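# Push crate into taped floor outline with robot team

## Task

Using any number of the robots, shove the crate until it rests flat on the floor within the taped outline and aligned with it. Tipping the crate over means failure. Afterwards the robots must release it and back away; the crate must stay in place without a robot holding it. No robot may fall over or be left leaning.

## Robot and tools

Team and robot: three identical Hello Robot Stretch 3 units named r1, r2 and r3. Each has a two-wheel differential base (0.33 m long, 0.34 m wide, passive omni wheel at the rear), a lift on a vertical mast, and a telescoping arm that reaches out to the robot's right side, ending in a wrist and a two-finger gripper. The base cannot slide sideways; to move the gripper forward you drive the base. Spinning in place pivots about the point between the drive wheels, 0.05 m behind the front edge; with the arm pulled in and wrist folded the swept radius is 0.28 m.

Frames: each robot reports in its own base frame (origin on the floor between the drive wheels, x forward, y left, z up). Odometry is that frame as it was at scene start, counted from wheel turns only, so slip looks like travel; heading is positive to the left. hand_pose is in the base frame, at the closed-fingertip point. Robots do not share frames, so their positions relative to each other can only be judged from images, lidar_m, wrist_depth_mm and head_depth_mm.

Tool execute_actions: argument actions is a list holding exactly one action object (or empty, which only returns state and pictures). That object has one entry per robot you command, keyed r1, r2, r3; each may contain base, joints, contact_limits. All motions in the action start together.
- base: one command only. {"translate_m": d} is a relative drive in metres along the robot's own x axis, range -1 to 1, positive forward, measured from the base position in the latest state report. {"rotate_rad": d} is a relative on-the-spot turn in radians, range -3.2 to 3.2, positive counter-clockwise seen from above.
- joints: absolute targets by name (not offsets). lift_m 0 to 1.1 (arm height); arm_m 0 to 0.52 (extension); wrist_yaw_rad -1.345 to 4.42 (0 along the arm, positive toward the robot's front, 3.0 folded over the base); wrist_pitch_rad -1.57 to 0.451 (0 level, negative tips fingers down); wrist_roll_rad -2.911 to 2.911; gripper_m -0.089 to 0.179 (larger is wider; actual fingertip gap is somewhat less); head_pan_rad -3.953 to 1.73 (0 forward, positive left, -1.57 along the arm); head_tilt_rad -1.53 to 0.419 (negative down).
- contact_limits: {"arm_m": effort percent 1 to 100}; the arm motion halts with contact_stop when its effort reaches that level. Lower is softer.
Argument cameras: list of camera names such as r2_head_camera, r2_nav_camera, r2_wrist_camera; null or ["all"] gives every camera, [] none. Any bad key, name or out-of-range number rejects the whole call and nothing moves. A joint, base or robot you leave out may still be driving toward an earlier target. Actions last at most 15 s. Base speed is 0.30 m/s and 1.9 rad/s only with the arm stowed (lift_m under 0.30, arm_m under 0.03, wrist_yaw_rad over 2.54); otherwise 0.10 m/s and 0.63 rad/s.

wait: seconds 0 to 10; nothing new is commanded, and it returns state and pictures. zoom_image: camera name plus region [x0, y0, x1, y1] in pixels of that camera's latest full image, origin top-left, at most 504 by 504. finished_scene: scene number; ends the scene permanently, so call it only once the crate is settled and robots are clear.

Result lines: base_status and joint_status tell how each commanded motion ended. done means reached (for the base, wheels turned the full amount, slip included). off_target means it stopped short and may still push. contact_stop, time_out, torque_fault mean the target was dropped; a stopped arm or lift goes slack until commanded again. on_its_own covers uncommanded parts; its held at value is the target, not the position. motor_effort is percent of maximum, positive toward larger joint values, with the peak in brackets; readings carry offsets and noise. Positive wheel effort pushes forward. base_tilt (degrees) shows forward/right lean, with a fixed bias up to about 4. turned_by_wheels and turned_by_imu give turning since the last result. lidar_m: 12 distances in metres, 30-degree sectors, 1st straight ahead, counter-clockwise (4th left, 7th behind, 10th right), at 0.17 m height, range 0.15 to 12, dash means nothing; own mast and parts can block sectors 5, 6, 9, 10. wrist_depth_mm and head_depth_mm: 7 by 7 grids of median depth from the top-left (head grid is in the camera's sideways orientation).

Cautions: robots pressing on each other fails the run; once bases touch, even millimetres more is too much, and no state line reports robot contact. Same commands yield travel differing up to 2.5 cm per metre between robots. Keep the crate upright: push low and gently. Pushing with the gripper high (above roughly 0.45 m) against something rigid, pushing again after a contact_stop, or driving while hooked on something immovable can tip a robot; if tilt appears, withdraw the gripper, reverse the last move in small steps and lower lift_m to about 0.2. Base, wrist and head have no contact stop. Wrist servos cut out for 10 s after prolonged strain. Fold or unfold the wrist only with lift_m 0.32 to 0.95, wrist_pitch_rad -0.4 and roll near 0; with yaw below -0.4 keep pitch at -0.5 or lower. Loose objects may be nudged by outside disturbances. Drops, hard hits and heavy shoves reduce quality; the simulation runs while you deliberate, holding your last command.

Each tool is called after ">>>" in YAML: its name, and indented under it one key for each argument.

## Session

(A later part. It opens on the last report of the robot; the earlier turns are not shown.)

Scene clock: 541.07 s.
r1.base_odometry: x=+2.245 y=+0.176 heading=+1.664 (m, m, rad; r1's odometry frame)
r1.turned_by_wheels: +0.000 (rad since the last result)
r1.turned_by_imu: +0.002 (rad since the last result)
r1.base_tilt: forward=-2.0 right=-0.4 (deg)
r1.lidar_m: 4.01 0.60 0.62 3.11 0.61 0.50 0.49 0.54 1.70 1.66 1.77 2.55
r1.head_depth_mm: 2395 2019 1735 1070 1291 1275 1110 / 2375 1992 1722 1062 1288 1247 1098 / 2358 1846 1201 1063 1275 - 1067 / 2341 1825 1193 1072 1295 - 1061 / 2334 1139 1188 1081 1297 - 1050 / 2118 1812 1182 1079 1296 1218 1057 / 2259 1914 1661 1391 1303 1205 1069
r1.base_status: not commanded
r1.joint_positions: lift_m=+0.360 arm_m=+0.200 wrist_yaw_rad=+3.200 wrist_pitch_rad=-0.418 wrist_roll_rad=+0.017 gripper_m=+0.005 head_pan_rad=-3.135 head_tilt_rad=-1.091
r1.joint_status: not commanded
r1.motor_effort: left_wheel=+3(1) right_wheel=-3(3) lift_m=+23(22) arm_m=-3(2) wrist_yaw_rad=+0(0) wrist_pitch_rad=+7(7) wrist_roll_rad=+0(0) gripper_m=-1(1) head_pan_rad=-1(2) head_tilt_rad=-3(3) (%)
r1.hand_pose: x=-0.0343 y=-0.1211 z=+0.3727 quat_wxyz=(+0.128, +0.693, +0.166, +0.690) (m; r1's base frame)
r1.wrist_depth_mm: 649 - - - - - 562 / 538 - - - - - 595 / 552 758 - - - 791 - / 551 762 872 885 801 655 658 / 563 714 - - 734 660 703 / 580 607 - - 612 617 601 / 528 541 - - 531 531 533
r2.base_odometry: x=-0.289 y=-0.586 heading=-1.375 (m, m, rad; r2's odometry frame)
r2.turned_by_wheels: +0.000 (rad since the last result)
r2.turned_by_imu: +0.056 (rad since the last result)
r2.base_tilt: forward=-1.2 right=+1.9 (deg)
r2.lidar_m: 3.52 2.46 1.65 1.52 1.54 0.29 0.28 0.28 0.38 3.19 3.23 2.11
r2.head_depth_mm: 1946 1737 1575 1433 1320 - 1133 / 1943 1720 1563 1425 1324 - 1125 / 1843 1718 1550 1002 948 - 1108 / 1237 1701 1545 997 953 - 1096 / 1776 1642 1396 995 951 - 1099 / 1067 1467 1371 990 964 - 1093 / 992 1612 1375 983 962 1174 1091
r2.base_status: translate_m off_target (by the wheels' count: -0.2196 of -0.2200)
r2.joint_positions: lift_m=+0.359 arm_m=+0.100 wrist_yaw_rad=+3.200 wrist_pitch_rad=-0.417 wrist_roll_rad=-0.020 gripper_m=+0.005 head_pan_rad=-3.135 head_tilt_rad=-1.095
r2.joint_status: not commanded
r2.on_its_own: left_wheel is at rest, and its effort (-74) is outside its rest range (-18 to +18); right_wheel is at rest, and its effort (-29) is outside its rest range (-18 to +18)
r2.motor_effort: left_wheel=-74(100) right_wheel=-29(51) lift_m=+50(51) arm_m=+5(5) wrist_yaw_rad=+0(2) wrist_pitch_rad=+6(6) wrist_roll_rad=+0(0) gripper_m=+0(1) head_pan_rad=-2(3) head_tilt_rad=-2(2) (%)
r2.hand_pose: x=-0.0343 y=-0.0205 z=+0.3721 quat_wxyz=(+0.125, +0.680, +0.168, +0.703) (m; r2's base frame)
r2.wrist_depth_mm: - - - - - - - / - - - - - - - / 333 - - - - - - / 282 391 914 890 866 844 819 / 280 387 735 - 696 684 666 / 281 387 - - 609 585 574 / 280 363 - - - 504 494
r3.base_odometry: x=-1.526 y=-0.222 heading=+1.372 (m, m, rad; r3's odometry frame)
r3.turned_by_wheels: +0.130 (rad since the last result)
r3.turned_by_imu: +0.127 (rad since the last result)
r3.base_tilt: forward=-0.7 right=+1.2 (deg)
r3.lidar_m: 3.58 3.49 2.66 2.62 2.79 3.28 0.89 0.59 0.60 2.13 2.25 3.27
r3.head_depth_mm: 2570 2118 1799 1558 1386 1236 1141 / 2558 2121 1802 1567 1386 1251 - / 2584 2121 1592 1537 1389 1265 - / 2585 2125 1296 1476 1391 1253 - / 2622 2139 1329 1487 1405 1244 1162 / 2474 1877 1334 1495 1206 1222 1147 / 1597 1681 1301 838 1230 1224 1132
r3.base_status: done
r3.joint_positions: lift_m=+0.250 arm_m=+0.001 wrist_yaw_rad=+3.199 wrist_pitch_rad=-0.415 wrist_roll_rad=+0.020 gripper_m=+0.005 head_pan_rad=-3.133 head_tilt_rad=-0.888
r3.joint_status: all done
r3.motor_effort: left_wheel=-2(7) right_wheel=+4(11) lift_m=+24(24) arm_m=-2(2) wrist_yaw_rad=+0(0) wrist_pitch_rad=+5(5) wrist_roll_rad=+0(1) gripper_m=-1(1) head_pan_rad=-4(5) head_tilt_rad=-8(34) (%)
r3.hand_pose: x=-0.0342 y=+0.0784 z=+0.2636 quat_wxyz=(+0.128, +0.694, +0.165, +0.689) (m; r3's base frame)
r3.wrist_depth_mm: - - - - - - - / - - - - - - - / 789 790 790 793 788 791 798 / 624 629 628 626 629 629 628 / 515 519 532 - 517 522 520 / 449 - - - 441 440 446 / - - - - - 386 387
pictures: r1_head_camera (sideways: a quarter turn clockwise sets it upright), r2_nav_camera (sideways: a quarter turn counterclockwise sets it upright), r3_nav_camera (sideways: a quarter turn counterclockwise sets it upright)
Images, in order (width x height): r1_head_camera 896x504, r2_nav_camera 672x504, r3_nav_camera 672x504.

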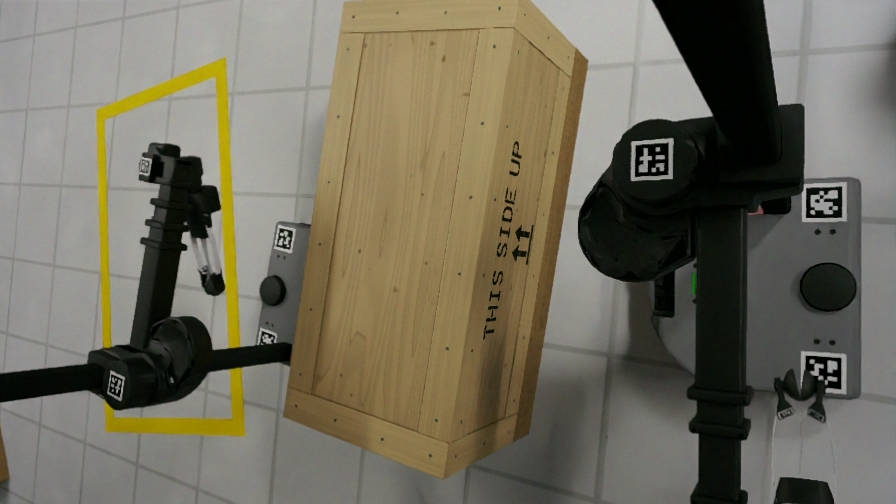

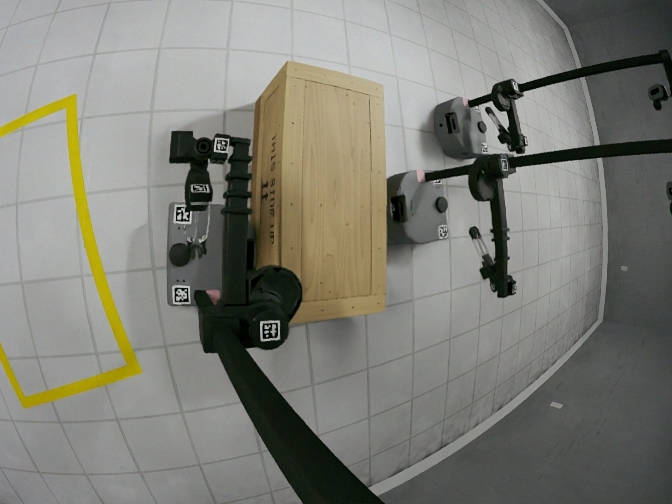

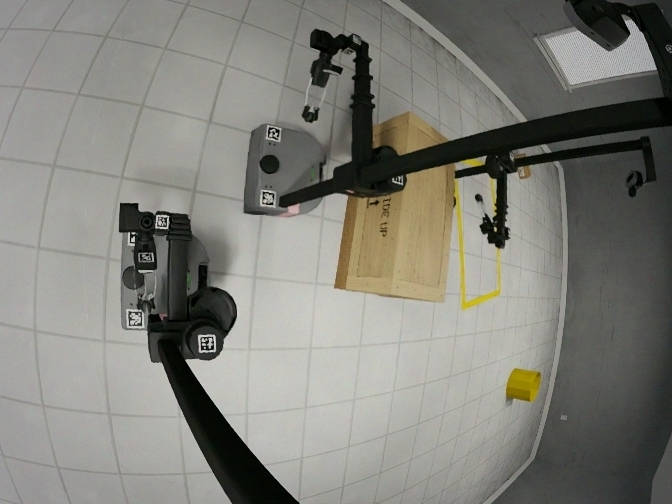

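>>> execute_actions:
  actions:
    - {"r2":{"base":{"rotate_rad":-0.25},"joints":{"arm_m":0.18}},"r1":{"base":{"rotate_rad":-0.6}}}
  cameras: []

>>> execute_actions:
  actions:
    - {"r2":{"base":{"translate_m":-0.2}},"r1":{"base":{"translate_m":0.18}}}
  cameras: ["r2_nav_camera"]

Scene clock: 548.90 s.
r1.base_odometry: x=+2.245 y=+0.176 heading=+1.064 (m, m, rad; r1's odometry frame)
r1.turned_by_wheels: -0.600 (rad since the last result)
r1.turned_by_imu: -0.602 (rad since the last result)
r1.base_tilt: forward=-2.0 right=-0.4 (deg)
r1.lidar_m: 2.35 4.02 0.61 0.60 3.13 3.23 0.50 0.49 0.52 1.73 1.67 1.73
r1.head_depth_mm: 2393 2015 1723 1516 1349 1265 1015 / 2387 1994 1730 1504 1341 1253 1097 / 2366 1973 1702 1480 1363 - 1071 / 2369 1951 1633 1103 1355 - 1063 / 2325 1947 1184 1080 1291 - 1055 / 2284 1931 1177 1048 1256 1224 1055 / 2267 1804 1660 1030 1126 1203 1065
r1.base_status: done
r1.joint_positions: lift_m=+0.360 arm_m=+0.200 wrist_yaw_rad=+3.200 wrist_pitch_rad=-0.418 wrist_roll_rad=+0.017 gripper_m=+0.005 head_pan_rad=-3.135 head_tilt_rad=-1.091
r1.joint_status: not commanded
r1.motor_effort: left_wheel=+3(6) right_wheel=-3(7) lift_m=+22(23) arm_m=-2(3) wrist_yaw_rad=+0(1) wrist_pitch_rad=+7(7) wrist_roll_rad=+0(0) gripper_m=+0(0) head_pan_rad=-1(1) head_tilt_rad=-4(4) (%)
r1.hand_pose: x=-0.0343 y=-0.1211 z=+0.3727 quat_wxyz=(+0.128, +0.693, +0.166, +0.690) (m; r1's base frame)
r1.wrist_depth_mm: - - - - 723 - - / - - - 993 - - - / - - - 796 811 - - / 874 869 854 771 826 907 860 / 720 726 - - 720 729 706 / 608 605 - - 601 617 617 / 533 539 - - 526 529 526
r2.base_odometry: x=-0.289 y=-0.586 heading=-1.625 (m, m, rad; r2's odometry frame)
r2.turned_by_wheels: -0.250 (rad since the last result)
r2.turned_by_imu: -0.254 (rad since the last result)
r2.base_tilt: forward=-1.1 right=+1.8 (deg)
r2.lidar_m: 3.59 3.55 1.89 1.53 1.53 0.32 0.28 0.28 0.31 0.53 3.20 2.12
r2.head_depth_mm: 1949 1736 1566 1444 1319 - 1137 / 1931 1727 1567 1425 1321 - 1128 / 1914 1714 1545 1416 1333 - 1112 / 1892 1689 1538 1000 951 - 1099 / 1892 1685 1536 994 946 - 1099 / 1861 1630 1523 988 943 - 1097 / 1862 1642 1370 986 924 1158 1100
r2.base_status: done
r2.joint_positions: lift_m=+0.359 arm_m=+0.180 wrist_yaw_rad=+3.200 wrist_pitch_rad=-0.417 wrist_roll_rad=-0.020 gripper_m=+0.005 head_pan_rad=-3.135 head_tilt_rad=-1.095
r2.joint_status: all done
r2.motor_effort: left_wheel=+3(60) right_wheel=-2(33) lift_m=+50(50) arm_m=+6(4) wrist_yaw_rad=+0(0) wrist_pitch_rad=+7(6) wrist_roll_rad=+0(0) gripper_m=-1(1) head_pan_rad=-3(2) head_tilt_rad=-1(3) (%)
r2.hand_pose: x=-0.0343 y=-0.1005 z=+0.3721 quat_wxyz=(+0.125, +0.680, +0.168, +0.703) (m; r2's base frame)
r2.wrist_depth_mm: - - - - - - - / - - - - - - - / 348 - - - - - - / 292 892 915 902 857 830 815 / 282 434 762 - 714 689 672 / 272 414 - - 604 575 572 / 261 363 - - - 505 497
r3.base_odometry: x=-1.526 y=-0.222 heading=+1.372 (m, m, rad; r3's odometry frame)
r3.turned_by_wheels: +0.000 (rad since the last result)
r3.turned_by_imu: +0.000 (rad since the last result)
r3.base_tilt: forward=-0.7 right=+1.2 (deg)
r3.lidar_m: 3.59 3.46 2.66 2.62 2.80 3.28 0.89 0.51 0.60 2.13 2.26 3.26
r3.head_depth_mm: 2565 2120 1805 1572 1385 1242 1140 / 2572 2138 1807 1568 1382 1246 - / 2618 2147 1594 1539 1401 1258 - / 2629 2127 1301 1488 1391 1249 - / 2618 2084 1336 1493 1377 1251 1167 / 2614 1867 1335 871 1210 1199 1149 / 1657 1754 1375 792 1154 1218 1135
r3.base_status: not commanded
r3.joint_positions: lift_m=+0.250 arm_m=+0.001 wrist_yaw_rad=+3.199 wrist_pitch_rad=-0.415 wrist_roll_rad=+0.020 gripper_m=+0.005 head_pan_rad=-3.133 head_tilt_rad=-0.888
r3.joint_status: not commanded
r3.motor_effort: left_wheel=-1(1) right_wheel=+4(4) lift_m=+24(24) arm_m=-2(2) wrist_yaw_rad=+0(0) wrist_pitch_rad=+5(5) wrist_roll_rad=+0(0) gripper_m=-1(1) head_pan_rad=-4(4) head_tilt_rad=-8(7) (%)
r3.hand_pose: x=-0.0342 y=+0.0784 z=+0.2636 quat_wxyz=(+0.128, +0.694, +0.165, +0.689) (m; r3's base frame)
r3.wrist_depth_mm: - - - - - - - / - - - - - - - / 796 792 795 802 793 793 793 / 629 625 629 628 625 629 624 / 519 517 540 - 518 521 519 / 450 - - - 446 443 443 / - - - - - 388 391
pictures: none
No camera images: the call's "cameras" was empty. Leave "cameras" out to get every camera's image.

Scene clock: 551.93 s.
r1.base_odometry: x=+2.333 y=+0.333 heading=+1.064 (m, m, rad; r1's odometry frame)
r1.turned_by_wheels: +0.000 (rad since the last result)
r1.turned_by_imu: +0.001 (rad since the last result)
r1.base_tilt: forward=-2.0 right=-0.3 (deg)
r1.lidar_m: 2.22 3.86 4.02 0.59 0.70 3.29 0.58 0.52 0.52 1.63 1.57 1.63
r1.head_depth_mm: 2413 1991 1734 1517 1351 1207 1081 / 2368 2008 1727 1509 1350 1246 1083 / 2351 2015 1684 1489 1367 - 1073 / 2348 1958 1211 1417 1345 - 1058 / 2335 1950 1191 1178 1324 - 1055 / 2308 1929 1192 1077 1285 1216 1058 / 2285 1205 1169 1031 1136 1203 1069
r1.base_status: done
r1.joint_positions: lift_m=+0.360 arm_m=+0.200 wrist_yaw_rad=+3.200 wrist_pitch_rad=-0.418 wrist_roll_rad=+0.017 gripper_m=+0.005 head_pan_rad=-3.135 head_tilt_rad=-1.091
r1.joint_status: not commanded
r1.motor_effort: left_wheel=+2(6) right_wheel=-3(4) lift_m=+22(23) arm_m=-2(2) wrist_yaw_rad=+0(0) wrist_pitch_rad=+7(7) wrist_roll_rad=+0(0) gripper_m=-1(1) head_pan_rad=-2(1) head_tilt_rad=-4(3) (%)
r1.hand_pose: x=-0.0343 y=-0.1211 z=+0.3727 quat_wxyz=(+0.128, +0.693, +0.166, +0.690) (m; r1's base frame)
r1.wrist_depth_mm: - - - 699 - - - / - - - - - - - / - - 823 787 - - - / 867 869 793 826 882 914 897 / 716 708 - - 733 718 722 / 606 616 - - 610 614 618 / 545 543 - - 526 536 528
r2.base_odometry: x=-0.278 y=-0.387 heading=-1.626 (m, m, rad; r2's odometry frame)
r2.turned_by_wheels: +0.000 (rad since the last result)
r2.turned_by_imu: +0.083 (rad since the last result)
r2.base_tilt: forward=-1.1 right=+1.7 (deg)
r2.lidar_m: 3.70 3.01 1.71 1.46 1.46 0.36 0.27 0.27 0.28 0.39 3.26 2.28
r2.head_depth_mm: 1945 1725 1577 1433 1315 - 1133 / 1923 1731 1557 1425 1320 - 1128 / 1920 1701 1553 1421 1333 - 1113 / 1901 1701 1536 1009 955 - 1098 / 1880 1645 1540 993 948 - 1099 / 1868 1603 1422 991 931 - 1100 / 1791 1450 1373 984 907 1159 1097
r2.base_status: translate_m off_target (by the wheels' count: -0.1996 of -0.2000)
r2.joint_positions: lift_m=+0.359 arm_m=+0.180 wrist_yaw_rad=+3.200 wrist_pitch_rad=-0.417 wrist_roll_rad=-0.020 gripper_m=+0.005 head_pan_rad=-3.135 head_tilt_rad=-1.095
r2.joint_status: not commanded
r2.on_its_own: left_wheel is at rest, and its effort (-80) is outside its rest range (-18 to +18); right_wheel is at rest, and its effort (-32) is outside its rest range (-18 to +18)
r2.motor_effort: left_wheel=-80(100) right_wheel=-32(47) lift_m=+50(50) arm_m=+5(5) wrist_yaw_rad=+0(0) wrist_pitch_rad=+6(6) wrist_roll_rad=+0(0) gripper_m=-1(0) head_pan_rad=-2(3) head_tilt_rad=-2(2) (%)
r2.hand_pose: x=-0.0344 y=-0.1005 z=+0.3722 quat_wxyz=(+0.125, +0.680, +0.168, +0.703) (m; r2's base frame)
r2.wrist_depth_mm: - - - - - - - / - - - - - - - / - - - - - - - / 320 932 926 885 871 845 833 / 296 722 773 - 721 693 677 / 270 460 - - 610 579 572 / 250 371 - - - 503 496
r3.base_odometry: x=-1.526 y=-0.222 heading=+1.372 (m, m, rad; r3's odometry frame)
r3.turned_by_wheels: +0.000 (rad since the last result)
r3.turned_by_imu: +0.000 (rad since the last result)
r3.base_tilt: forward=-0.8 right=+1.3 (deg)
r3.lidar_m: 3.58 3.46 2.66 2.62 2.79 3.28 0.90 0.91 0.47 2.13 2.26 3.28
r3.head_depth_mm: 2610 2115 1806 1570 1383 1243 1143 / 2578 2111 1815 1577 1381 1244 - / 2571 2144 1377 1530 1392 1261 - / 2596 2126 1300 1457 1397 1249 - / 2595 2045 1304 1442 1397 1259 1165 / 2607 2047 1303 1432 1406 1213 1151 / 2644 2144 1301 1404 1240 1109 1120
r3.base_status: not commanded
r3.joint_positions: lift_m=+0.250 arm_m=+0.001 wrist_yaw_rad=+3.199 wrist_pitch_rad=-0.415 wrist_roll_rad=+0.020 gripper_m=+0.005 head_pan_rad=-3.133 head_tilt_rad=-0.888
r3.joint_status: not commanded
r3.motor_effort: left_wheel=-2(1) right_wheel=+4(4) lift_m=+24(24) arm_m=-2(2) wrist_yaw_rad=+0(0) wrist_pitch_rad=+5(5) wrist_roll_rad=+0(0) gripper_m=-2(1) head_pan_rad=-4(4) head_tilt_rad=-8(7) (%)
r3.hand_pose: x=-0.0342 y=+0.0784 z=+0.2636 quat_wxyz=(+0.128, +0.694, +0.165, +0.689) (m; r3's base frame)
r3.wrist_depth_mm: - - - - - - - / - - - - - - - / 794 795 789 787 792 789 798 / 619 631 627 626 631 630 639 / 518 517 539 - 517 521 511 / 451 - - - 446 440 442 / - - - - - 385 385
pictures: r2_nav_camera (sideways: a quarter turn counterclockwise sets it upright)
Images, in order (width x height): r2_nav_camera 672x504.

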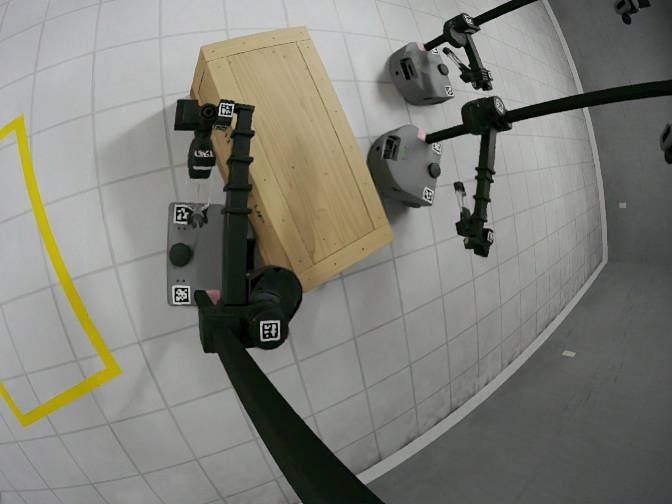

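>>> execute_actions:
  actions:
    - {"r2":{"base":{"translate_m":0.1},"joints":{"arm_m":0.0,"lift_m":0.28}},"r1":{"base":{"rotate_rad":0.62}},"r3":{"base":{"rotate_rad":0.02}}}
  cameras: []

>>> execute_actions:
  actions:
    - {"r2":{"base":{"rotate_rad":0.33}},"r1":{"base":{"translate_m":-0.2}},"r3":{"base":{"translate_m":-0.56}}}
  cameras: []

>>> execute_actions:
  actions:
    - {"r2":{"base":{"translate_m":1.0}},"r3":{"joints":{"lift_m":0.36}},"r1":{"joints":{"head_tilt_rad":-0.85}}}
  cameras: ["r1_nav_camera","r3_nav_camera","r1_head_camera"]

Scene clock: 559.23 s.
r1.base_odometry: x=+2.333 y=+0.333 heading=+1.684 (m, m, rad; r1's odometry frame)
r1.turned_by_wheels: +0.620 (rad since the last result)
r1.turned_by_imu: +0.625 (rad since the last result)
r1.base_tilt: forward=-2.0 right=-0.3 (deg)
r1.lidar_m: 3.85 4.14 0.59 3.19 0.83 0.56 0.52 0.52 1.60 1.57 1.69 2.46
r1.head_depth_mm: 2400 2008 1219 1138 1353 1274 1117 / 2380 2018 1224 1112 1342 1249 1093 / 2360 1890 1201 1095 1334 - 1071 / 2339 1584 1193 1090 1335 - 1060 / 2127 1231 1185 1084 1294 - 1057 / 2282 1944 1638 1419 1322 1226 1052 / 2280 1927 1653 1470 1305 1207 1067
r1.base_status: done
r1.joint_positions: lift_m=+0.360 arm_m=+0.200 wrist_yaw_rad=+3.200 wrist_pitch_rad=-0.418 wrist_roll_rad=+0.017 gripper_m=+0.005 head_pan_rad=-3.135 head_tilt_rad=-1.091
r1.joint_status: not commanded
r1.motor_effort: left_wheel=-1(4) right_wheel=+3(8) lift_m=+23(22) arm_m=-2(2) wrist_yaw_rad=-1(0) wrist_pitch_rad=+7(7) wrist_roll_rad=+0(0) gripper_m=-1(1) head_pan_rad=-1(1) head_tilt_rad=-4(3) (%)
r1.hand_pose: x=-0.0343 y=-0.1211 z=+0.3727 quat_wxyz=(+0.128, +0.693, +0.166, +0.690) (m; r1's base frame)
r1.wrist_depth_mm: 743 - - - - 576 - / 691 - - - - - - / 703 - - - 761 - - / 666 892 848 853 760 807 874 / 665 730 - - 721 736 722 / 587 607 - - 597 603 618 / 524 542 - - 532 535 526
r2.base_odometry: x=-0.283 y=-0.487 heading=-1.626 (m, m, rad; r2's odometry frame)
r2.turned_by_wheels: +0.000 (rad since the last result)
r2.turned_by_imu: -0.001 (rad since the last result)
r2.base_tilt: forward=-0.9 right=+1.9 (deg)
r2.lidar_m: 3.61 3.07 1.74 1.49 1.48 1.70 0.36 0.35 0.37 0.52 3.23 2.19
r2.head_depth_mm: 1941 1739 1564 1440 1316 - 1134 / 1924 1728 1561 1417 1310 1242 1126 / 1913 1705 1555 1417 1332 - 1111 / 1898 1702 1538 1020 1296 - 1095 / 1816 1690 1090 993 1209 - 1100 / 1768 1471 1079 991 1108 - 1094 / 1769 1452 1077 985 964 1198 1095
r2.base_status: done
r2.joint_positions: lift_m=+0.281 arm_m=+0.000 wrist_yaw_rad=+3.200 wrist_pitch_rad=-0.417 wrist_roll_rad=-0.020 gripper_m=+0.005 head_pan_rad=-3.135 head_tilt_rad=-1.095
r2.joint_status: all done
r2.motor_effort: left_wheel=-1(70) right_wheel=+1(29) lift_m=+13(44) arm_m=-4(6) wrist_yaw_rad=+0(0) wrist_pitch_rad=+6(6) wrist_roll_rad=+0(0) gripper_m=-1(0) head_pan_rad=-2(2) head_tilt_rad=-2(2) (%)
r2.hand_pose: x=-0.0344 y=+0.0788 z=+0.2936 quat_wxyz=(+0.125, +0.680, +0.168, +0.703) (m; r2's base frame)
r2.wrist_depth_mm: - - - - - - - / - - - - - - - / - - - 972 957 925 882 / 807 791 769 733 724 708 692 / 646 635 614 - 594 577 566 / 532 525 531 - 504 487 479 / 456 - - - - 423 420
r3.base_odometry: x=-1.526 y=-0.222 heading=+1.392 (m, m, rad; r3's odometry frame)
r3.turned_by_wheels: +0.020 (rad since the last result)
r3.turned_by_imu: +0.019 (rad since the last result)
r3.base_tilt: forward=-0.7 right=+1.2 (deg)
r3.lidar_m: 3.58 3.42 2.65 2.61 2.82 3.28 0.90 0.53 0.53 2.13 2.27 3.35
r3.head_depth_mm: 2598 2123 1798 1569 1390 1242 1143 / 2571 2134 1797 1565 1391 1241 - / 2614 2137 1315 1520 1392 1267 - / 2589 2145 1297 1460 1396 1250 - / 2602 2118 1303 1454 1396 1248 1167 / 2594 1786 1308 1435 1403 1254 1157 / 2642 1792 1306 1433 1381 1125 1137
r3.base_status: done
r3.joint_positions: lift_m=+0.250 arm_m=+0.001 wrist_yaw_rad=+3.199 wrist_pitch_rad=-0.415 wrist_roll_rad=+0.020 gripper_m=+0.005 head_pan_rad=-3.133 head_tilt_rad=-0.889
r3.joint_status: not commanded
r3.motor_effort: left_wheel=-1(8) right_wheel=+4(12) lift_m=+24(24) arm_m=-2(2) wrist_yaw_rad=+1(1) wrist_pitch_rad=+5(5) wrist_roll_rad=+0(0) gripper_m=-1(1) head_pan_rad=-4(5) head_tilt_rad=-6(7) (%)
r3.hand_pose: x=-0.0342 y=+0.0784 z=+0.2636 quat_wxyz=(+0.128, +0.694, +0.165, +0.689) (m; r3's base frame)
r3.wrist_depth_mm: - - - - - - - / - - - - - - - / 786 794 778 784 799 792 792 / 632 624 624 624 626 637 624 / 520 521 543 - 517 517 518 / 447 - - - 441 445 442 / - - - - - 387 388
pictures: none
No camera images: the call's "cameras" was empty. Leave "cameras" out to get every camera's image.

Scene clock: 562.67 s.
r1.base_odometry: x=+2.355 y=+0.135 heading=+1.684 (m, m, rad; r1's odometry frame)
r1.turned_by_wheels: +0.000 (rad since the last result)
r1.turned_by_imu: +0.001 (rad since the last result)
r1.base_tilt: forward=-1.9 right=-0.4 (deg)
r1.lidar_m: 4.07 4.19 3.25 0.50 0.51 0.34 0.32 0.32 1.58 1.56 1.66 2.44
r1.head_depth_mm: 2414 2027 1710 1075 1056 1112 1017 / 2386 1985 1721 1069 1006 1249 1091 / 2346 1953 1654 1060 983 - 1071 / 2334 1955 1447 1057 965 - 1057 / 2137 1115 1451 1047 965 - 1055 / 2290 1913 1673 1074 1127 1216 1054 / 2280 1918 1665 1466 1306 1200 1066
r1.base_status: done
r1.joint_positions: lift_m=+0.360 arm_m=+0.200 wrist_yaw_rad=+3.200 wrist_pitch_rad=-0.418 wrist_roll_rad=+0.017 gripper_m=+0.005 head_pan_rad=-3.135 head_tilt_rad=-1.091
r1.joint_status: not commanded
r1.motor_effort: left_wheel=-2(5) right_wheel=+3(4) lift_m=+22(23) arm_m=-2(2) wrist_yaw_rad=+0(1) wrist_pitch_rad=+7(7) wrist_roll_rad=+0(0) gripper_m=+0(1) head_pan_rad=-1(1) head_tilt_rad=-4(2) (%)
r1.hand_pose: x=-0.0343 y=-0.1211 z=+0.3727 quat_wxyz=(+0.128, +0.693, +0.166, +0.690) (m; r1's base frame)
r1.wrist_depth_mm: 660 759 - 549 - - - / 426 631 - - - - - / 381 614 817 796 - - - / 382 598 762 759 878 884 867 / 377 586 - - 714 729 734 / 371 494 - - 612 605 625 / 369 448 - - 527 532 523
r2.base_odometry: x=-0.283 y=-0.487 heading=-1.296 (m, m, rad; r2's odometry frame)
r2.turned_by_wheels: +0.330 (rad since the last result)
r2.turned_by_imu: +0.333 (rad since the last result)
r2.base_tilt: forward=-1.2 right=+1.7 (deg)
r2.lidar_m: 3.60 2.01 1.53 1.48 1.57 0.39 0.35 0.36 0.44 3.22 2.22 2.19
r2.head_depth_mm: 1886 1746 1572 1435 1318 - 1133 / 1931 1699 1555 1414 1316 1239 1130 / 1916 1691 1102 1004 1175 - 1114 / 1894 1682 1099 998 1104 - 1099 / 976 1367 1085 996 1161 - 1098 / 1831 1666 1077 991 1197 - 1088 / 1852 1423 1072 984 1143 1193 1090
r2.base_status: done
r2.joint_positions: lift_m=+0.281 arm_m=+0.000 wrist_yaw_rad=+3.200 wrist_pitch_rad=-0.417 wrist_roll_rad=-0.020 gripper_m=+0.005 head_pan_rad=-3.135 head_tilt_rad=-1.095
r2.joint_status: not commanded
r2.motor_effort: left_wheel=-3(13) right_wheel=+1(6) lift_m=+13(13) arm_m=-4(4) wrist_yaw_rad=+0(0) wrist_pitch_rad=+6(6) wrist_roll_rad=+0(0) gripper_m=-1(1) head_pan_rad=-3(2) head_tilt_rad=-2(2) (%)
r2.hand_pose: x=-0.0344 y=+0.0788 z=+0.2936 quat_wxyz=(+0.125, +0.680, +0.168, +0.703) (m; r2's base frame)
r2.wrist_depth_mm: - - - - - - - / - - - - - - - / - - - 970 929 903 892 / 814 790 767 735 720 703 696 / 409 628 611 - 595 574 561 / 395 531 533 - 510 492 482 / 386 - - - - 423 418
r3.base_odometry: x=-1.626 y=-0.773 heading=+1.392 (m, m, rad; r3's odometry frame)
r3.turned_by_wheels: +0.000 (rad since the last result)
r3.turned_by_imu: -0.003 (rad since the last result)
r3.base_tilt: forward=-0.7 right=+1.2 (deg)
r3.lidar_m: 4.15 3.51 2.73 2.68 2.87 0.37 0.34 0.35 0.44 0.38 2.22 3.26
r3.head_depth_mm: 2595 2117 1797 1569 1386 1250 1140 / 2590 2107 1807 1570 1396 1246 - / 2551 2115 1810 1588 1005 997 - / 2582 2109 1808 1121 993 1051 - / 2606 2150 1798 1131 996 1029 1173 / 2607 2141 1503 1383 998 1007 1147 / 2584 2130 1362 1388 996 987 1127
r3.base_status: done
r3.joint_positions: lift_m=+0.250 arm_m=+0.001 wrist_yaw_rad=+3.199 wrist_pitch_rad=-0.415 wrist_roll_rad=+0.020 gripper_m=+0.005 head_pan_rad=-3.133 head_tilt_rad=-0.890
r3.joint_status: not commanded
r3.motor_effort: left_wheel=-1(9) right_wheel=+4(8) lift_m=+24(24) arm_m=-2(2) wrist_yaw_rad=+0(0) wrist_pitch_rad=+5(5) wrist_roll_rad=+0(0) gripper_m=-2(1) head_pan_rad=-4(5) head_tilt_rad=-7(7) (%)
r3.hand_pose: x=-0.0342 y=+0.0784 z=+0.2636 quat_wxyz=(+0.128, +0.694, +0.165, +0.689) (m; r3's base frame)
r3.wrist_depth_mm: - - - - - - - / - - - - - - - / 790 786 798 804 792 798 786 / 623 631 629 617 627 625 628 / 518 520 534 - 522 520 521 / 449 - - - 442 440 445 / - - - - - 385 385
pictures: none
No camera images: the call's "cameras" was empty. Leave "cameras" out to get every camera's image.

Scene clock: 567.70 s.
r1.base_odometry: x=+2.355 y=+0.135 heading=+1.684 (m, m, rad; r1's odometry frame)
r1.turned_by_wheels: +0.000 (rad since the last result)
r1.turned_by_imu: +0.001 (rad since the last result)
r1.base_tilt: forward=-1.9 right=-0.5 (deg)
r1.lidar_m: 4.06 4.20 3.24 0.50 0.51 0.34 0.32 0.32 1.59 1.55 1.66 2.44
r1.head_depth_mm: - 3092 2310 1838 1079 961 1117 / 3998 3116 2289 1833 1076 941 1114 / - 2887 2197 1814 1071 941 - / - 2658 2112 1797 1066 912 - / - 2845 2163 1786 1066 909 1033 / - 2844 2231 1769 1406 918 1098 / 3634 2898 2155 1749 1472 1259 1109
r1.base_status: not commanded
r1.joint_positions: lift_m=+0.360 arm_m=+0.200 wrist_yaw_rad=+3.200 wrist_pitch_rad=-0.418 wrist_roll_rad=+0.017 gripper_m=+0.005 head_pan_rad=-3.135 head_tilt_rad=-0.853
r1.joint_status: all done
r1.motor_effort: left_wheel=-1(1) right_wheel=+3(3) lift_m=+22(23) arm_m=-2(3) wrist_yaw_rad=+0(0) wrist_pitch_rad=+7(7) wrist_roll_rad=+0(0) gripper_m=-1(1) head_pan_rad=-1(1) head_tilt_rad=+2(16) (%)
r1.hand_pose: x=-0.0343 y=-0.1211 z=+0.3727 quat_wxyz=(+0.128, +0.693, +0.166, +0.690) (m; r1's base frame)
r1.wrist_depth_mm: 652 746 - - - - - / 428 631 - - - - - / 385 617 806 828 - - - / 385 597 762 757 917 892 881 / 379 577 - - 712 726 713 / 373 487 - - 618 614 622 / 365 455 - - 531 532 531
r2.base_odometry: x=-0.012 y=-1.449 heading=-1.296 (m, m, rad; r2's odometry frame)
r2.turned_by_wheels: +0.000 (rad since the last result)
r2.turned_by_imu: -0.001 (rad since the last result)
r2.base_tilt: forward=-1.2 right=+1.9 (deg)
r2.lidar_m: 2.63 1.95 1.47 1.43 1.51 2.14 1.34 1.35 3.37 3.28 1.58 2.70
r2.head_depth_mm: 1935 1732 1575 1433 1324 - 1132 / 1921 1727 1557 1422 1315 1241 1128 / 1462 1685 1553 1420 1332 - 1113 / 1448 1658 1528 1409 1326 - 1097 / 1421 1647 1529 1399 1301 - 1096 / 1396 1628 1516 1391 1281 - 1093 / 1390 1615 1506 1389 1278 1196 1090
r2.base_status: done
r2.joint_positions: lift_m=+0.281 arm_m=+0.000 wrist_yaw_rad=+3.200 wrist_pitch_rad=-0.417 wrist_roll_rad=-0.020 gripper_m=+0.005 head_pan_rad=-3.135 head_tilt_rad=-1.095
r2.joint_status: not commanded
r2.motor_effort: left_wheel=-3(9) right_wheel=+1(7) lift_m=+13(13) arm_m=-4(4) wrist_yaw_rad=+0(0) wrist_pitch_rad=+7(7) wrist_roll_rad=+0(0) gripper_m=-1(1) head_pan_rad=-3(2) head_tilt_rad=-2(2) (%)
r2.hand_pose: x=-0.0344 y=+0.0788 z=+0.2936 quat_wxyz=(+0.125, +0.680, +0.168, +0.703) (m; r2's base frame)
r2.wrist_depth_mm: - - - - - - - / - - - - - - - / - - - 977 955 920 798 / 819 783 764 743 725 710 693 / 643 631 612 - 586 580 565 / 534 527 535 - 509 494 478 / 457 - - - - 420 416
r3.base_odometry: x=-1.626 y=-0.773 heading=+1.392 (m, m, rad; r3's odometry frame)
r3.turned_by_wheels: +0.000 (rad since the last result)
r3.turned_by_imu: +0.000 (rad since the last result)
r3.base_tilt: forward=-0.7 right=+1.2 (deg)
r3.lidar_m: 4.12 3.49 2.73 2.68 2.88 0.37 0.34 0.35 0.44 0.38 2.22 3.28
r3.head_depth_mm: 2553 2107 1802 1569 1382 1249 1140 / 2571 2123 1806 1571 1391 1263 - / 2617 2129 1798 1568 1009 936 - / 2590 2140 1814 1119 991 1041 - / 2450 2016 1819 1119 999 1031 - / 2101 1991 1815 1580 999 1008 1164 / 2545 2151 1825 1586 1001 986 1118
r3.base_status: not commanded
r3.joint_positions: lift_m=+0.360 arm_m=+0.001 wrist_yaw_rad=+3.199 wrist_pitch_rad=-0.415 wrist_roll_rad=+0.020 gripper_m=+0.005 head_pan_rad=-3.133 head_tilt_rad=-0.890
r3.joint_status: all done
r3.motor_effort: left_wheel=-1(1) right_wheel=+4(4) lift_m=+36(37) arm_m=-2(2) wrist_yaw_rad=+1(0) wrist_pitch_rad=+5(5) wrist_roll_rad=+0(0) gripper_m=-1(1) head_pan_rad=-4(4) head_tilt_rad=-7(7) (%)
r3.hand_pose: x=-0.0342 y=+0.0784 z=+0.3730 quat_wxyz=(+0.128, +0.694, +0.165, +0.689) (m; r3's base frame)
r3.wrist_depth_mm: - - - - - - - / - - - - - - - / - - - - - - - / 811 795 802 796 801 793 795 / 669 671 659 - 658 659 665 / 567 563 574 - 567 568 569 / 497 509 - - 495 493 495
pictures: r1_head_camera (sideways: a quarter turn clockwise sets it upright), r1_nav_camera (sideways: a quarter turn counterclockwise sets it upright), r3_nav_camera (sideways: a quarter turn counterclockwise sets it upright)
Images, in order (width x height): r1_head_camera 896x504, r1_nav_camera 672x504, r3_nav_camera 672x504.

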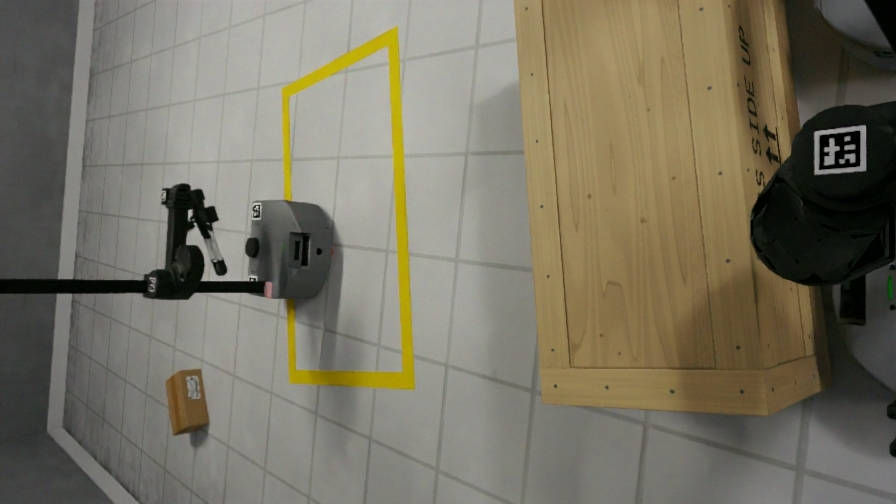

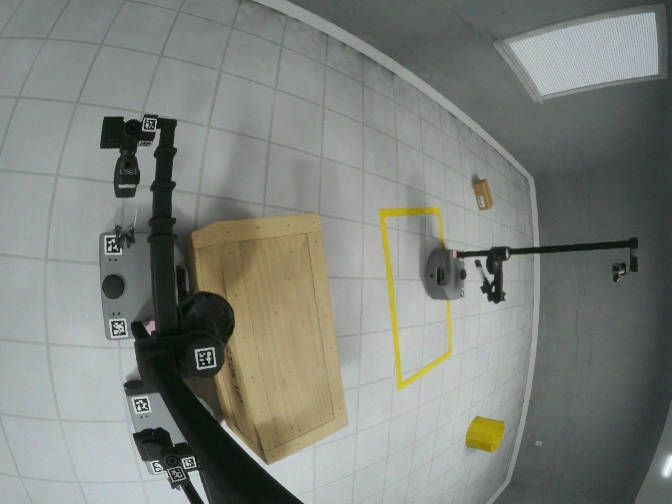

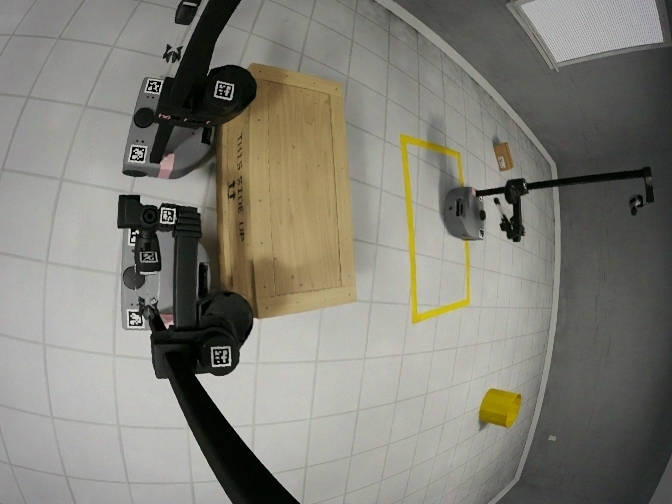

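>>> execute_actions:
  actions:
    - {"r2":{"base":{"translate_m":0.1}},"r3":{"base":{"translate_m":-0.05}},"r1":{"base":{"translate_m":-0.025}}}
  cameras: []

>>> execute_actions:
  actions:
    - {"r2":{"base":{"translate_m":0.4},"joints":{"head_tilt_rad":-0.8}},"r3":{"base":{"translate_m":-0.6}},"r1":{"base":{"translate_m":-0.6}}}
  cameras: ["r1_nav_camera","r3_nav_camera","r1_head_camera"]

Scene clock: 575.33 s.
r1.base_odometry: x=+2.358 y=+0.110 heading=+1.684 (m, m, rad; r1's odometry frame)
r1.turned_by_wheels: +0.000 (rad since the last result)
r1.turned_by_imu: +0.001 (rad since the last result)
r1.base_tilt: forward=-2.0 right=-0.4 (deg)
r1.lidar_m: 4.09 4.21 3.26 0.50 0.47 0.32 0.29 0.29 1.58 1.55 1.65 2.44
r1.head_depth_mm: - 3108 2336 1837 1082 940 1019 / - 3116 2275 1832 1080 924 1074 / - 2863 2238 1815 1073 920 - / 3988 2303 2169 1801 1062 913 - / - 2858 2229 1791 1052 909 932 / - 2841 2221 1767 1408 920 1060 / 3611 2897 2194 1763 1471 1269 1112
r1.base_status: done
r1.joint_positions: lift_m=+0.360 arm_m=+0.200 wrist_yaw_rad=+3.200 wrist_pitch_rad=-0.418 wrist_roll_rad=+0.017 gripper_m=+0.005 head_pan_rad=-3.135 head_tilt_rad=-0.853
r1.joint_status: not commanded
r1.motor_effort: left_wheel=-1(5) right_wheel=+3(5) lift_m=+23(23) arm_m=-2(2) wrist_yaw_rad=+1(1) wrist_pitch_rad=+7(7) wrist_roll_rad=+0(0) gripper_m=-1(1) head_pan_rad=-1(1) head_tilt_rad=+2(1) (%)
r1.hand_pose: x=-0.0343 y=-0.1211 z=+0.3727 quat_wxyz=(+0.128, +0.693, +0.166, +0.690) (m; r1's base frame)
r1.wrist_depth_mm: 660 709 - - - - - / 406 566 - - - - - / 348 553 760 - - - - / 346 545 765 806 894 898 878 / 339 526 - - 735 722 743 / 336 453 - - 615 620 604 / 333 408 - - 535 537 526
r2.base_odometry: x=+0.015 y=-1.546 heading=-1.296 (m, m, rad; r2's odometry frame)
r2.turned_by_wheels: +0.000 (rad since the last result)
r2.turned_by_imu: -0.001 (rad since the last result)
r2.base_tilt: forward=-1.2 right=+1.8 (deg)
r2.lidar_m: 2.53 1.94 1.47 1.43 1.51 2.14 1.44 1.45 3.39 3.29 1.55 2.60
r2.head_depth_mm: 1943 1740 1571 1435 1319 - 1135 / 1942 1714 1554 1424 1315 1243 1130 / 1569 1700 1552 1411 1335 - 1113 / 1561 1697 1539 1414 1327 - 1099 / 1532 1680 1524 1402 1304 - 1095 / 1507 1667 1528 1390 1289 - 1087 / 1487 1658 1514 1388 1279 1191 1091
r2.base_status: done
r2.joint_positions: lift_m=+0.281 arm_m=+0.000 wrist_yaw_rad=+3.200 wrist_pitch_rad=-0.417 wrist_roll_rad=-0.020 gripper_m=+0.005 head_pan_rad=-3.135 head_tilt_rad=-1.095
r2.joint_status: not commanded
r2.motor_effort: left_wheel=-3(10) right_wheel=+2(7) lift_m=+13(13) arm_m=-4(4) wrist_yaw_rad=+0(0) wrist_pitch_rad=+7(7) wrist_roll_rad=+0(0) gripper_m=+0(0) head_pan_rad=-3(2) head_tilt_rad=-2(2) (%)
r2.hand_pose: x=-0.0344 y=+0.0788 z=+0.2936 quat_wxyz=(+0.125, +0.680, +0.168, +0.703) (m; r2's base frame)
r2.wrist_depth_mm: - - - - - - - / - - - - - - - / - - - 961 940 912 753 / 812 791 777 743 722 707 694 / 641 626 615 - 596 580 566 / 530 524 539 - 508 489 480 / 458 - - - - 422 414
r3.base_odometry: x=-1.635 y=-0.822 heading=+1.392 (m, m, rad; r3's odometry frame)
r3.turned_by_wheels: +0.000 (rad since the last result)
r3.turned_by_imu: -0.001 (rad since the last result)
r3.base_tilt: forward=-0.7 right=+1.3 (deg)
r3.lidar_m: 4.20 3.51 2.73 2.69 2.87 0.31 0.29 0.30 0.38 0.38 2.21 3.25
r3.head_depth_mm: 2589 2116 1798 1560 1387 1238 1142 / 2566 2137 1805 1570 1385 1267 - / 2583 2115 1812 1583 1024 912 - / 2576 2119 1823 1582 995 930 - / 2374 2043 1816 1569 993 922 - / 1997 2039 1820 1576 995 922 1160 / 2559 2141 1835 1589 999 923 1124
r3.base_status: done
r3.joint_positions: lift_m=+0.360 arm_m=+0.001 wrist_yaw_rad=+3.199 wrist_pitch_rad=-0.415 wrist_roll_rad=+0.020 gripper_m=+0.005 head_pan_rad=-3.133 head_tilt_rad=-0.890
r3.joint_status: not commanded
r3.motor_effort: left_wheel=-1(6) right_wheel=+4(6) lift_m=+37(36) arm_m=-2(2) wrist_yaw_rad=+1(1) wrist_pitch_rad=+5(5) wrist_roll_rad=+0(0) gripper_m=-1(1) head_pan_rad=-4(4) head_tilt_rad=-6(6) (%)
r3.hand_pose: x=-0.0342 y=+0.0784 z=+0.3730 quat_wxyz=(+0.128, +0.694, +0.165, +0.689) (m; r3's base frame)
r3.wrist_depth_mm: - - - - - - - / - - - - - - - / - - - - - - - / 800 799 801 793 813 795 805 / 665 662 669 - 665 665 665 / 565 569 577 - 564 567 566 / 324 506 - - 496 496 497
pictures: none
No camera images: the call's "cameras" was empty. Leave "cameras" out to get every camera's image.

Scene clock: 582.30 s.
r1.base_odometry: x=+2.426 y=-0.486 heading=+1.684 (m, m, rad; r1's odometry frame)
r1.turned_by_wheels: +0.001 (rad since the last result)
r1.turned_by_imu: +0.045 (rad since the last result)
r1.base_tilt: forward=-1.9 right=-0.5 (deg)
r1.lidar_m: 4.68 4.13 3.32 0.50 0.41 0.29 0.28 0.29 1.49 1.48 1.60 2.45
r1.head_depth_mm: 3552 3145 2325 1837 1089 921 979 / 3608 3111 2304 1822 1076 923 987 / 3679 2766 2126 1812 1075 915 - / 3657 2749 2110 1794 1062 915 - / 3689 2958 2234 1802 1061 908 915 / 3724 2977 2227 1793 1447 925 1058 / 3154 2922 2222 1771 1478 1266 1114
r1.base_status: translate_m off_target (by the wheels' count: -0.5997 of -0.6000)
r1.joint_positions: lift_m=+0.360 arm_m=+0.200 wrist_yaw_rad=+3.200 wrist_pitch_rad=-0.418 wrist_roll_rad=+0.017 gripper_m=+0.005 head_pan_rad=-3.135 head_tilt_rad=-0.850
r1.joint_status: not commanded
r1.on_its_own: right_wheel is at rest, and its effort (-63) is outside its rest range (-18 to +18)
r1.motor_effort: left_wheel=-18(54) right_wheel=-63(84) lift_m=+22(22) arm_m=-2(2) wrist_yaw_rad=+0(2) wrist_pitch_rad=+7(7) wrist_roll_rad=+0(0) gripper_m=+1(0) head_pan_rad=-1(2) head_tilt_rad=+1(2) (%)
r1.hand_pose: x=-0.0344 y=-0.1211 z=+0.3727 quat_wxyz=(+0.128, +0.693, +0.166, +0.690) (m; r1's base frame)
r1.wrist_depth_mm: 668 656 - - - - - / 403 482 - - - - - / 322 481 769 843 - - - / 319 479 743 784 852 863 885 / 317 483 - - 717 705 731 / 321 412 - - 605 600 608 / 318 385 - - 526 531 525
r2.base_odometry: x=+0.124 y=-1.931 heading=-1.296 (m, m, rad; r2's odometry frame)
r2.turned_by_wheels: +0.000 (rad since the last result)
r2.turned_by_imu: -0.001 (rad since the last result)
r2.base_tilt: forward=-1.2 right=+1.8 (deg)
r2.lidar_m: 2.14 1.91 1.45 1.41 1.49 2.11 1.26 1.28 3.40 1.44 2.89 2.20
r2.head_depth_mm: 3594 2678 2124 1767 1508 1321 1175 / 3562 2538 2105 1759 1500 1313 1179 / 3482 2511 1620 1734 1490 1309 1203 / 3439 2549 1598 1724 1483 1301 - / 3190 2455 1567 1699 1476 1295 1174 / 3314 2440 1551 1679 1466 1285 1145 / 3275 1868 1525 1659 1450 1279 1140
r2.base_status: done
r2.joint_positions: lift_m=+0.281 arm_m=+0.000 wrist_yaw_rad=+3.200 wrist_pitch_rad=-0.417 wrist_roll_rad=-0.020 gripper_m=+0.005 head_pan_rad=-3.135 head_tilt_rad=-0.803
r2.joint_status: all done
r2.motor_effort: left_wheel=-3(9) right_wheel=+1(7) lift_m=+13(13) arm_m=-4(4) wrist_yaw_rad=+0(0) wrist_pitch_rad=+6(6) wrist_roll_rad=+0(0) gripper_m=-1(1) head_pan_rad=-2(2) head_tilt_rad=+2(22) (%)
r2.hand_pose: x=-0.0344 y=+0.0788 z=+0.2936 quat_wxyz=(+0.125, +0.680, +0.168, +0.703) (m; r2's base frame)
r2.wrist_depth_mm: - - - - - - - / - - - - - - - / - - - 974 818 797 881 / 816 794 760 747 724 703 695 / 647 635 617 - 595 582 561 / 529 528 538 - 509 488 476 / 458 - - - - 423 416
r3.base_odometry: x=-1.742 y=-1.412 heading=+1.391 (m, m, rad; r3's odometry frame)
r3.turned_by_wheels: +0.000 (rad since the last result)
r3.turned_by_imu: +0.044 (rad since the last result)
r3.base_tilt: forward=-0.7 right=+1.2 (deg)
r3.lidar_m: 4.76 3.45 2.78 2.77 2.98 0.29 0.28 0.28 0.38 0.38 2.17 3.33
r3.head_depth_mm: 2565 2102 1805 1569 1386 1245 1141 / 2534 2096 1791 1569 1384 1270 - / 2562 2116 1807 1564 1007 928 - / 2496 2075 1814 1575 994 914 - / 2449 1922 1809 1581 994 915 - / 1867 2034 1827 1575 996 915 1165 / 2632 2156 1797 1576 999 921 1125
r3.base_status: translate_m off_target (by the wheels' count: -0.5996 of -0.6000)
r3.joint_positions: lift_m=+0.360 arm_m=+0.001 wrist_yaw_rad=+3.200 wrist_pitch_rad=-0.416 wrist_roll_rad=+0.020 gripper_m=+0.005 head_pan_rad=-3.134 head_tilt_rad=-0.892
r3.joint_status: not commanded
r3.on_its_own: left_wheel is at rest, and its effort (-57) is outside its rest range (-18 to +18); right_wheel is at rest, and its effort (-65) is outside its rest range (-18 to +18)
r3.motor_effort: left_wheel=-57(88) right_wheel=-65(92) lift_m=+35(37) arm_m=-2(2) wrist_yaw_rad=+0(1) wrist_pitch_rad=+6(5) wrist_roll_rad=+0(0) gripper_m=-2(1) head_pan_rad=-3(5) head_tilt_rad=-5(7) (%)
r3.hand_pose: x=-0.0344 y=+0.0783 z=+0.3730 quat_wxyz=(+0.128, +0.694, +0.165, +0.689) (m; r3's base frame)
r3.wrist_depth_mm: - - - - - - - / - - - - - - - / - - - - - - - / 800 799 808 801 797 799 807 / 667 668 667 - 675 667 663 / 567 566 572 - 568 562 566 / 294 507 - - 495 494 499
pictures: r1_head_camera (sideways: a quarter turn clockwise sets it upright), r1_nav_camera (sideways: a quarter turn counterclockwise sets it upright), r3_nav_camera (sideways: a quarter turn counterclockwise sets it upright)
Images, in order (width x height): r1_head_camera 896x504, r1_nav_camera 672x504, r3_nav_camera 672x504.

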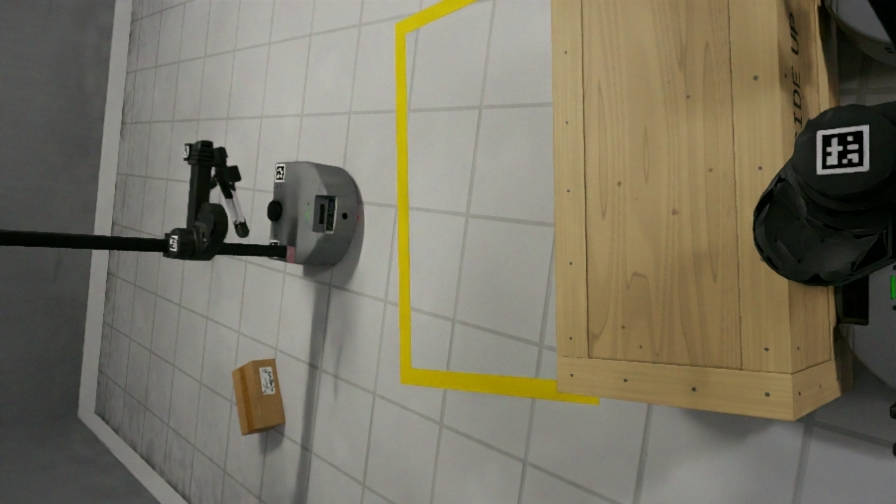

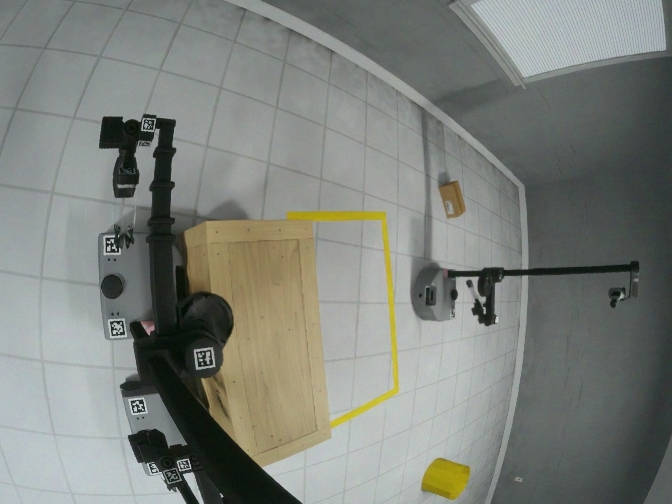

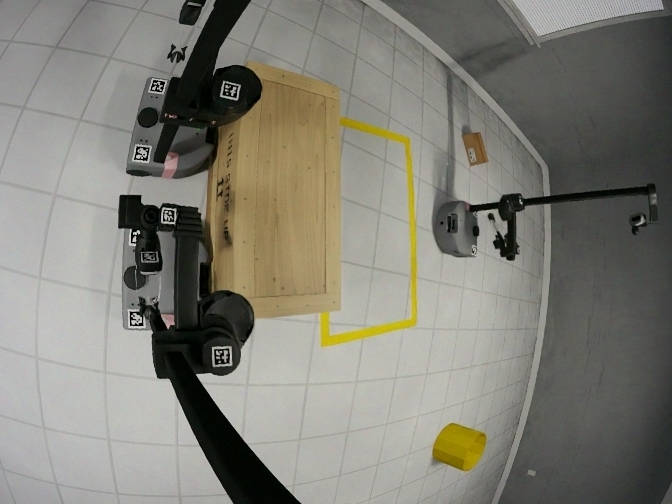

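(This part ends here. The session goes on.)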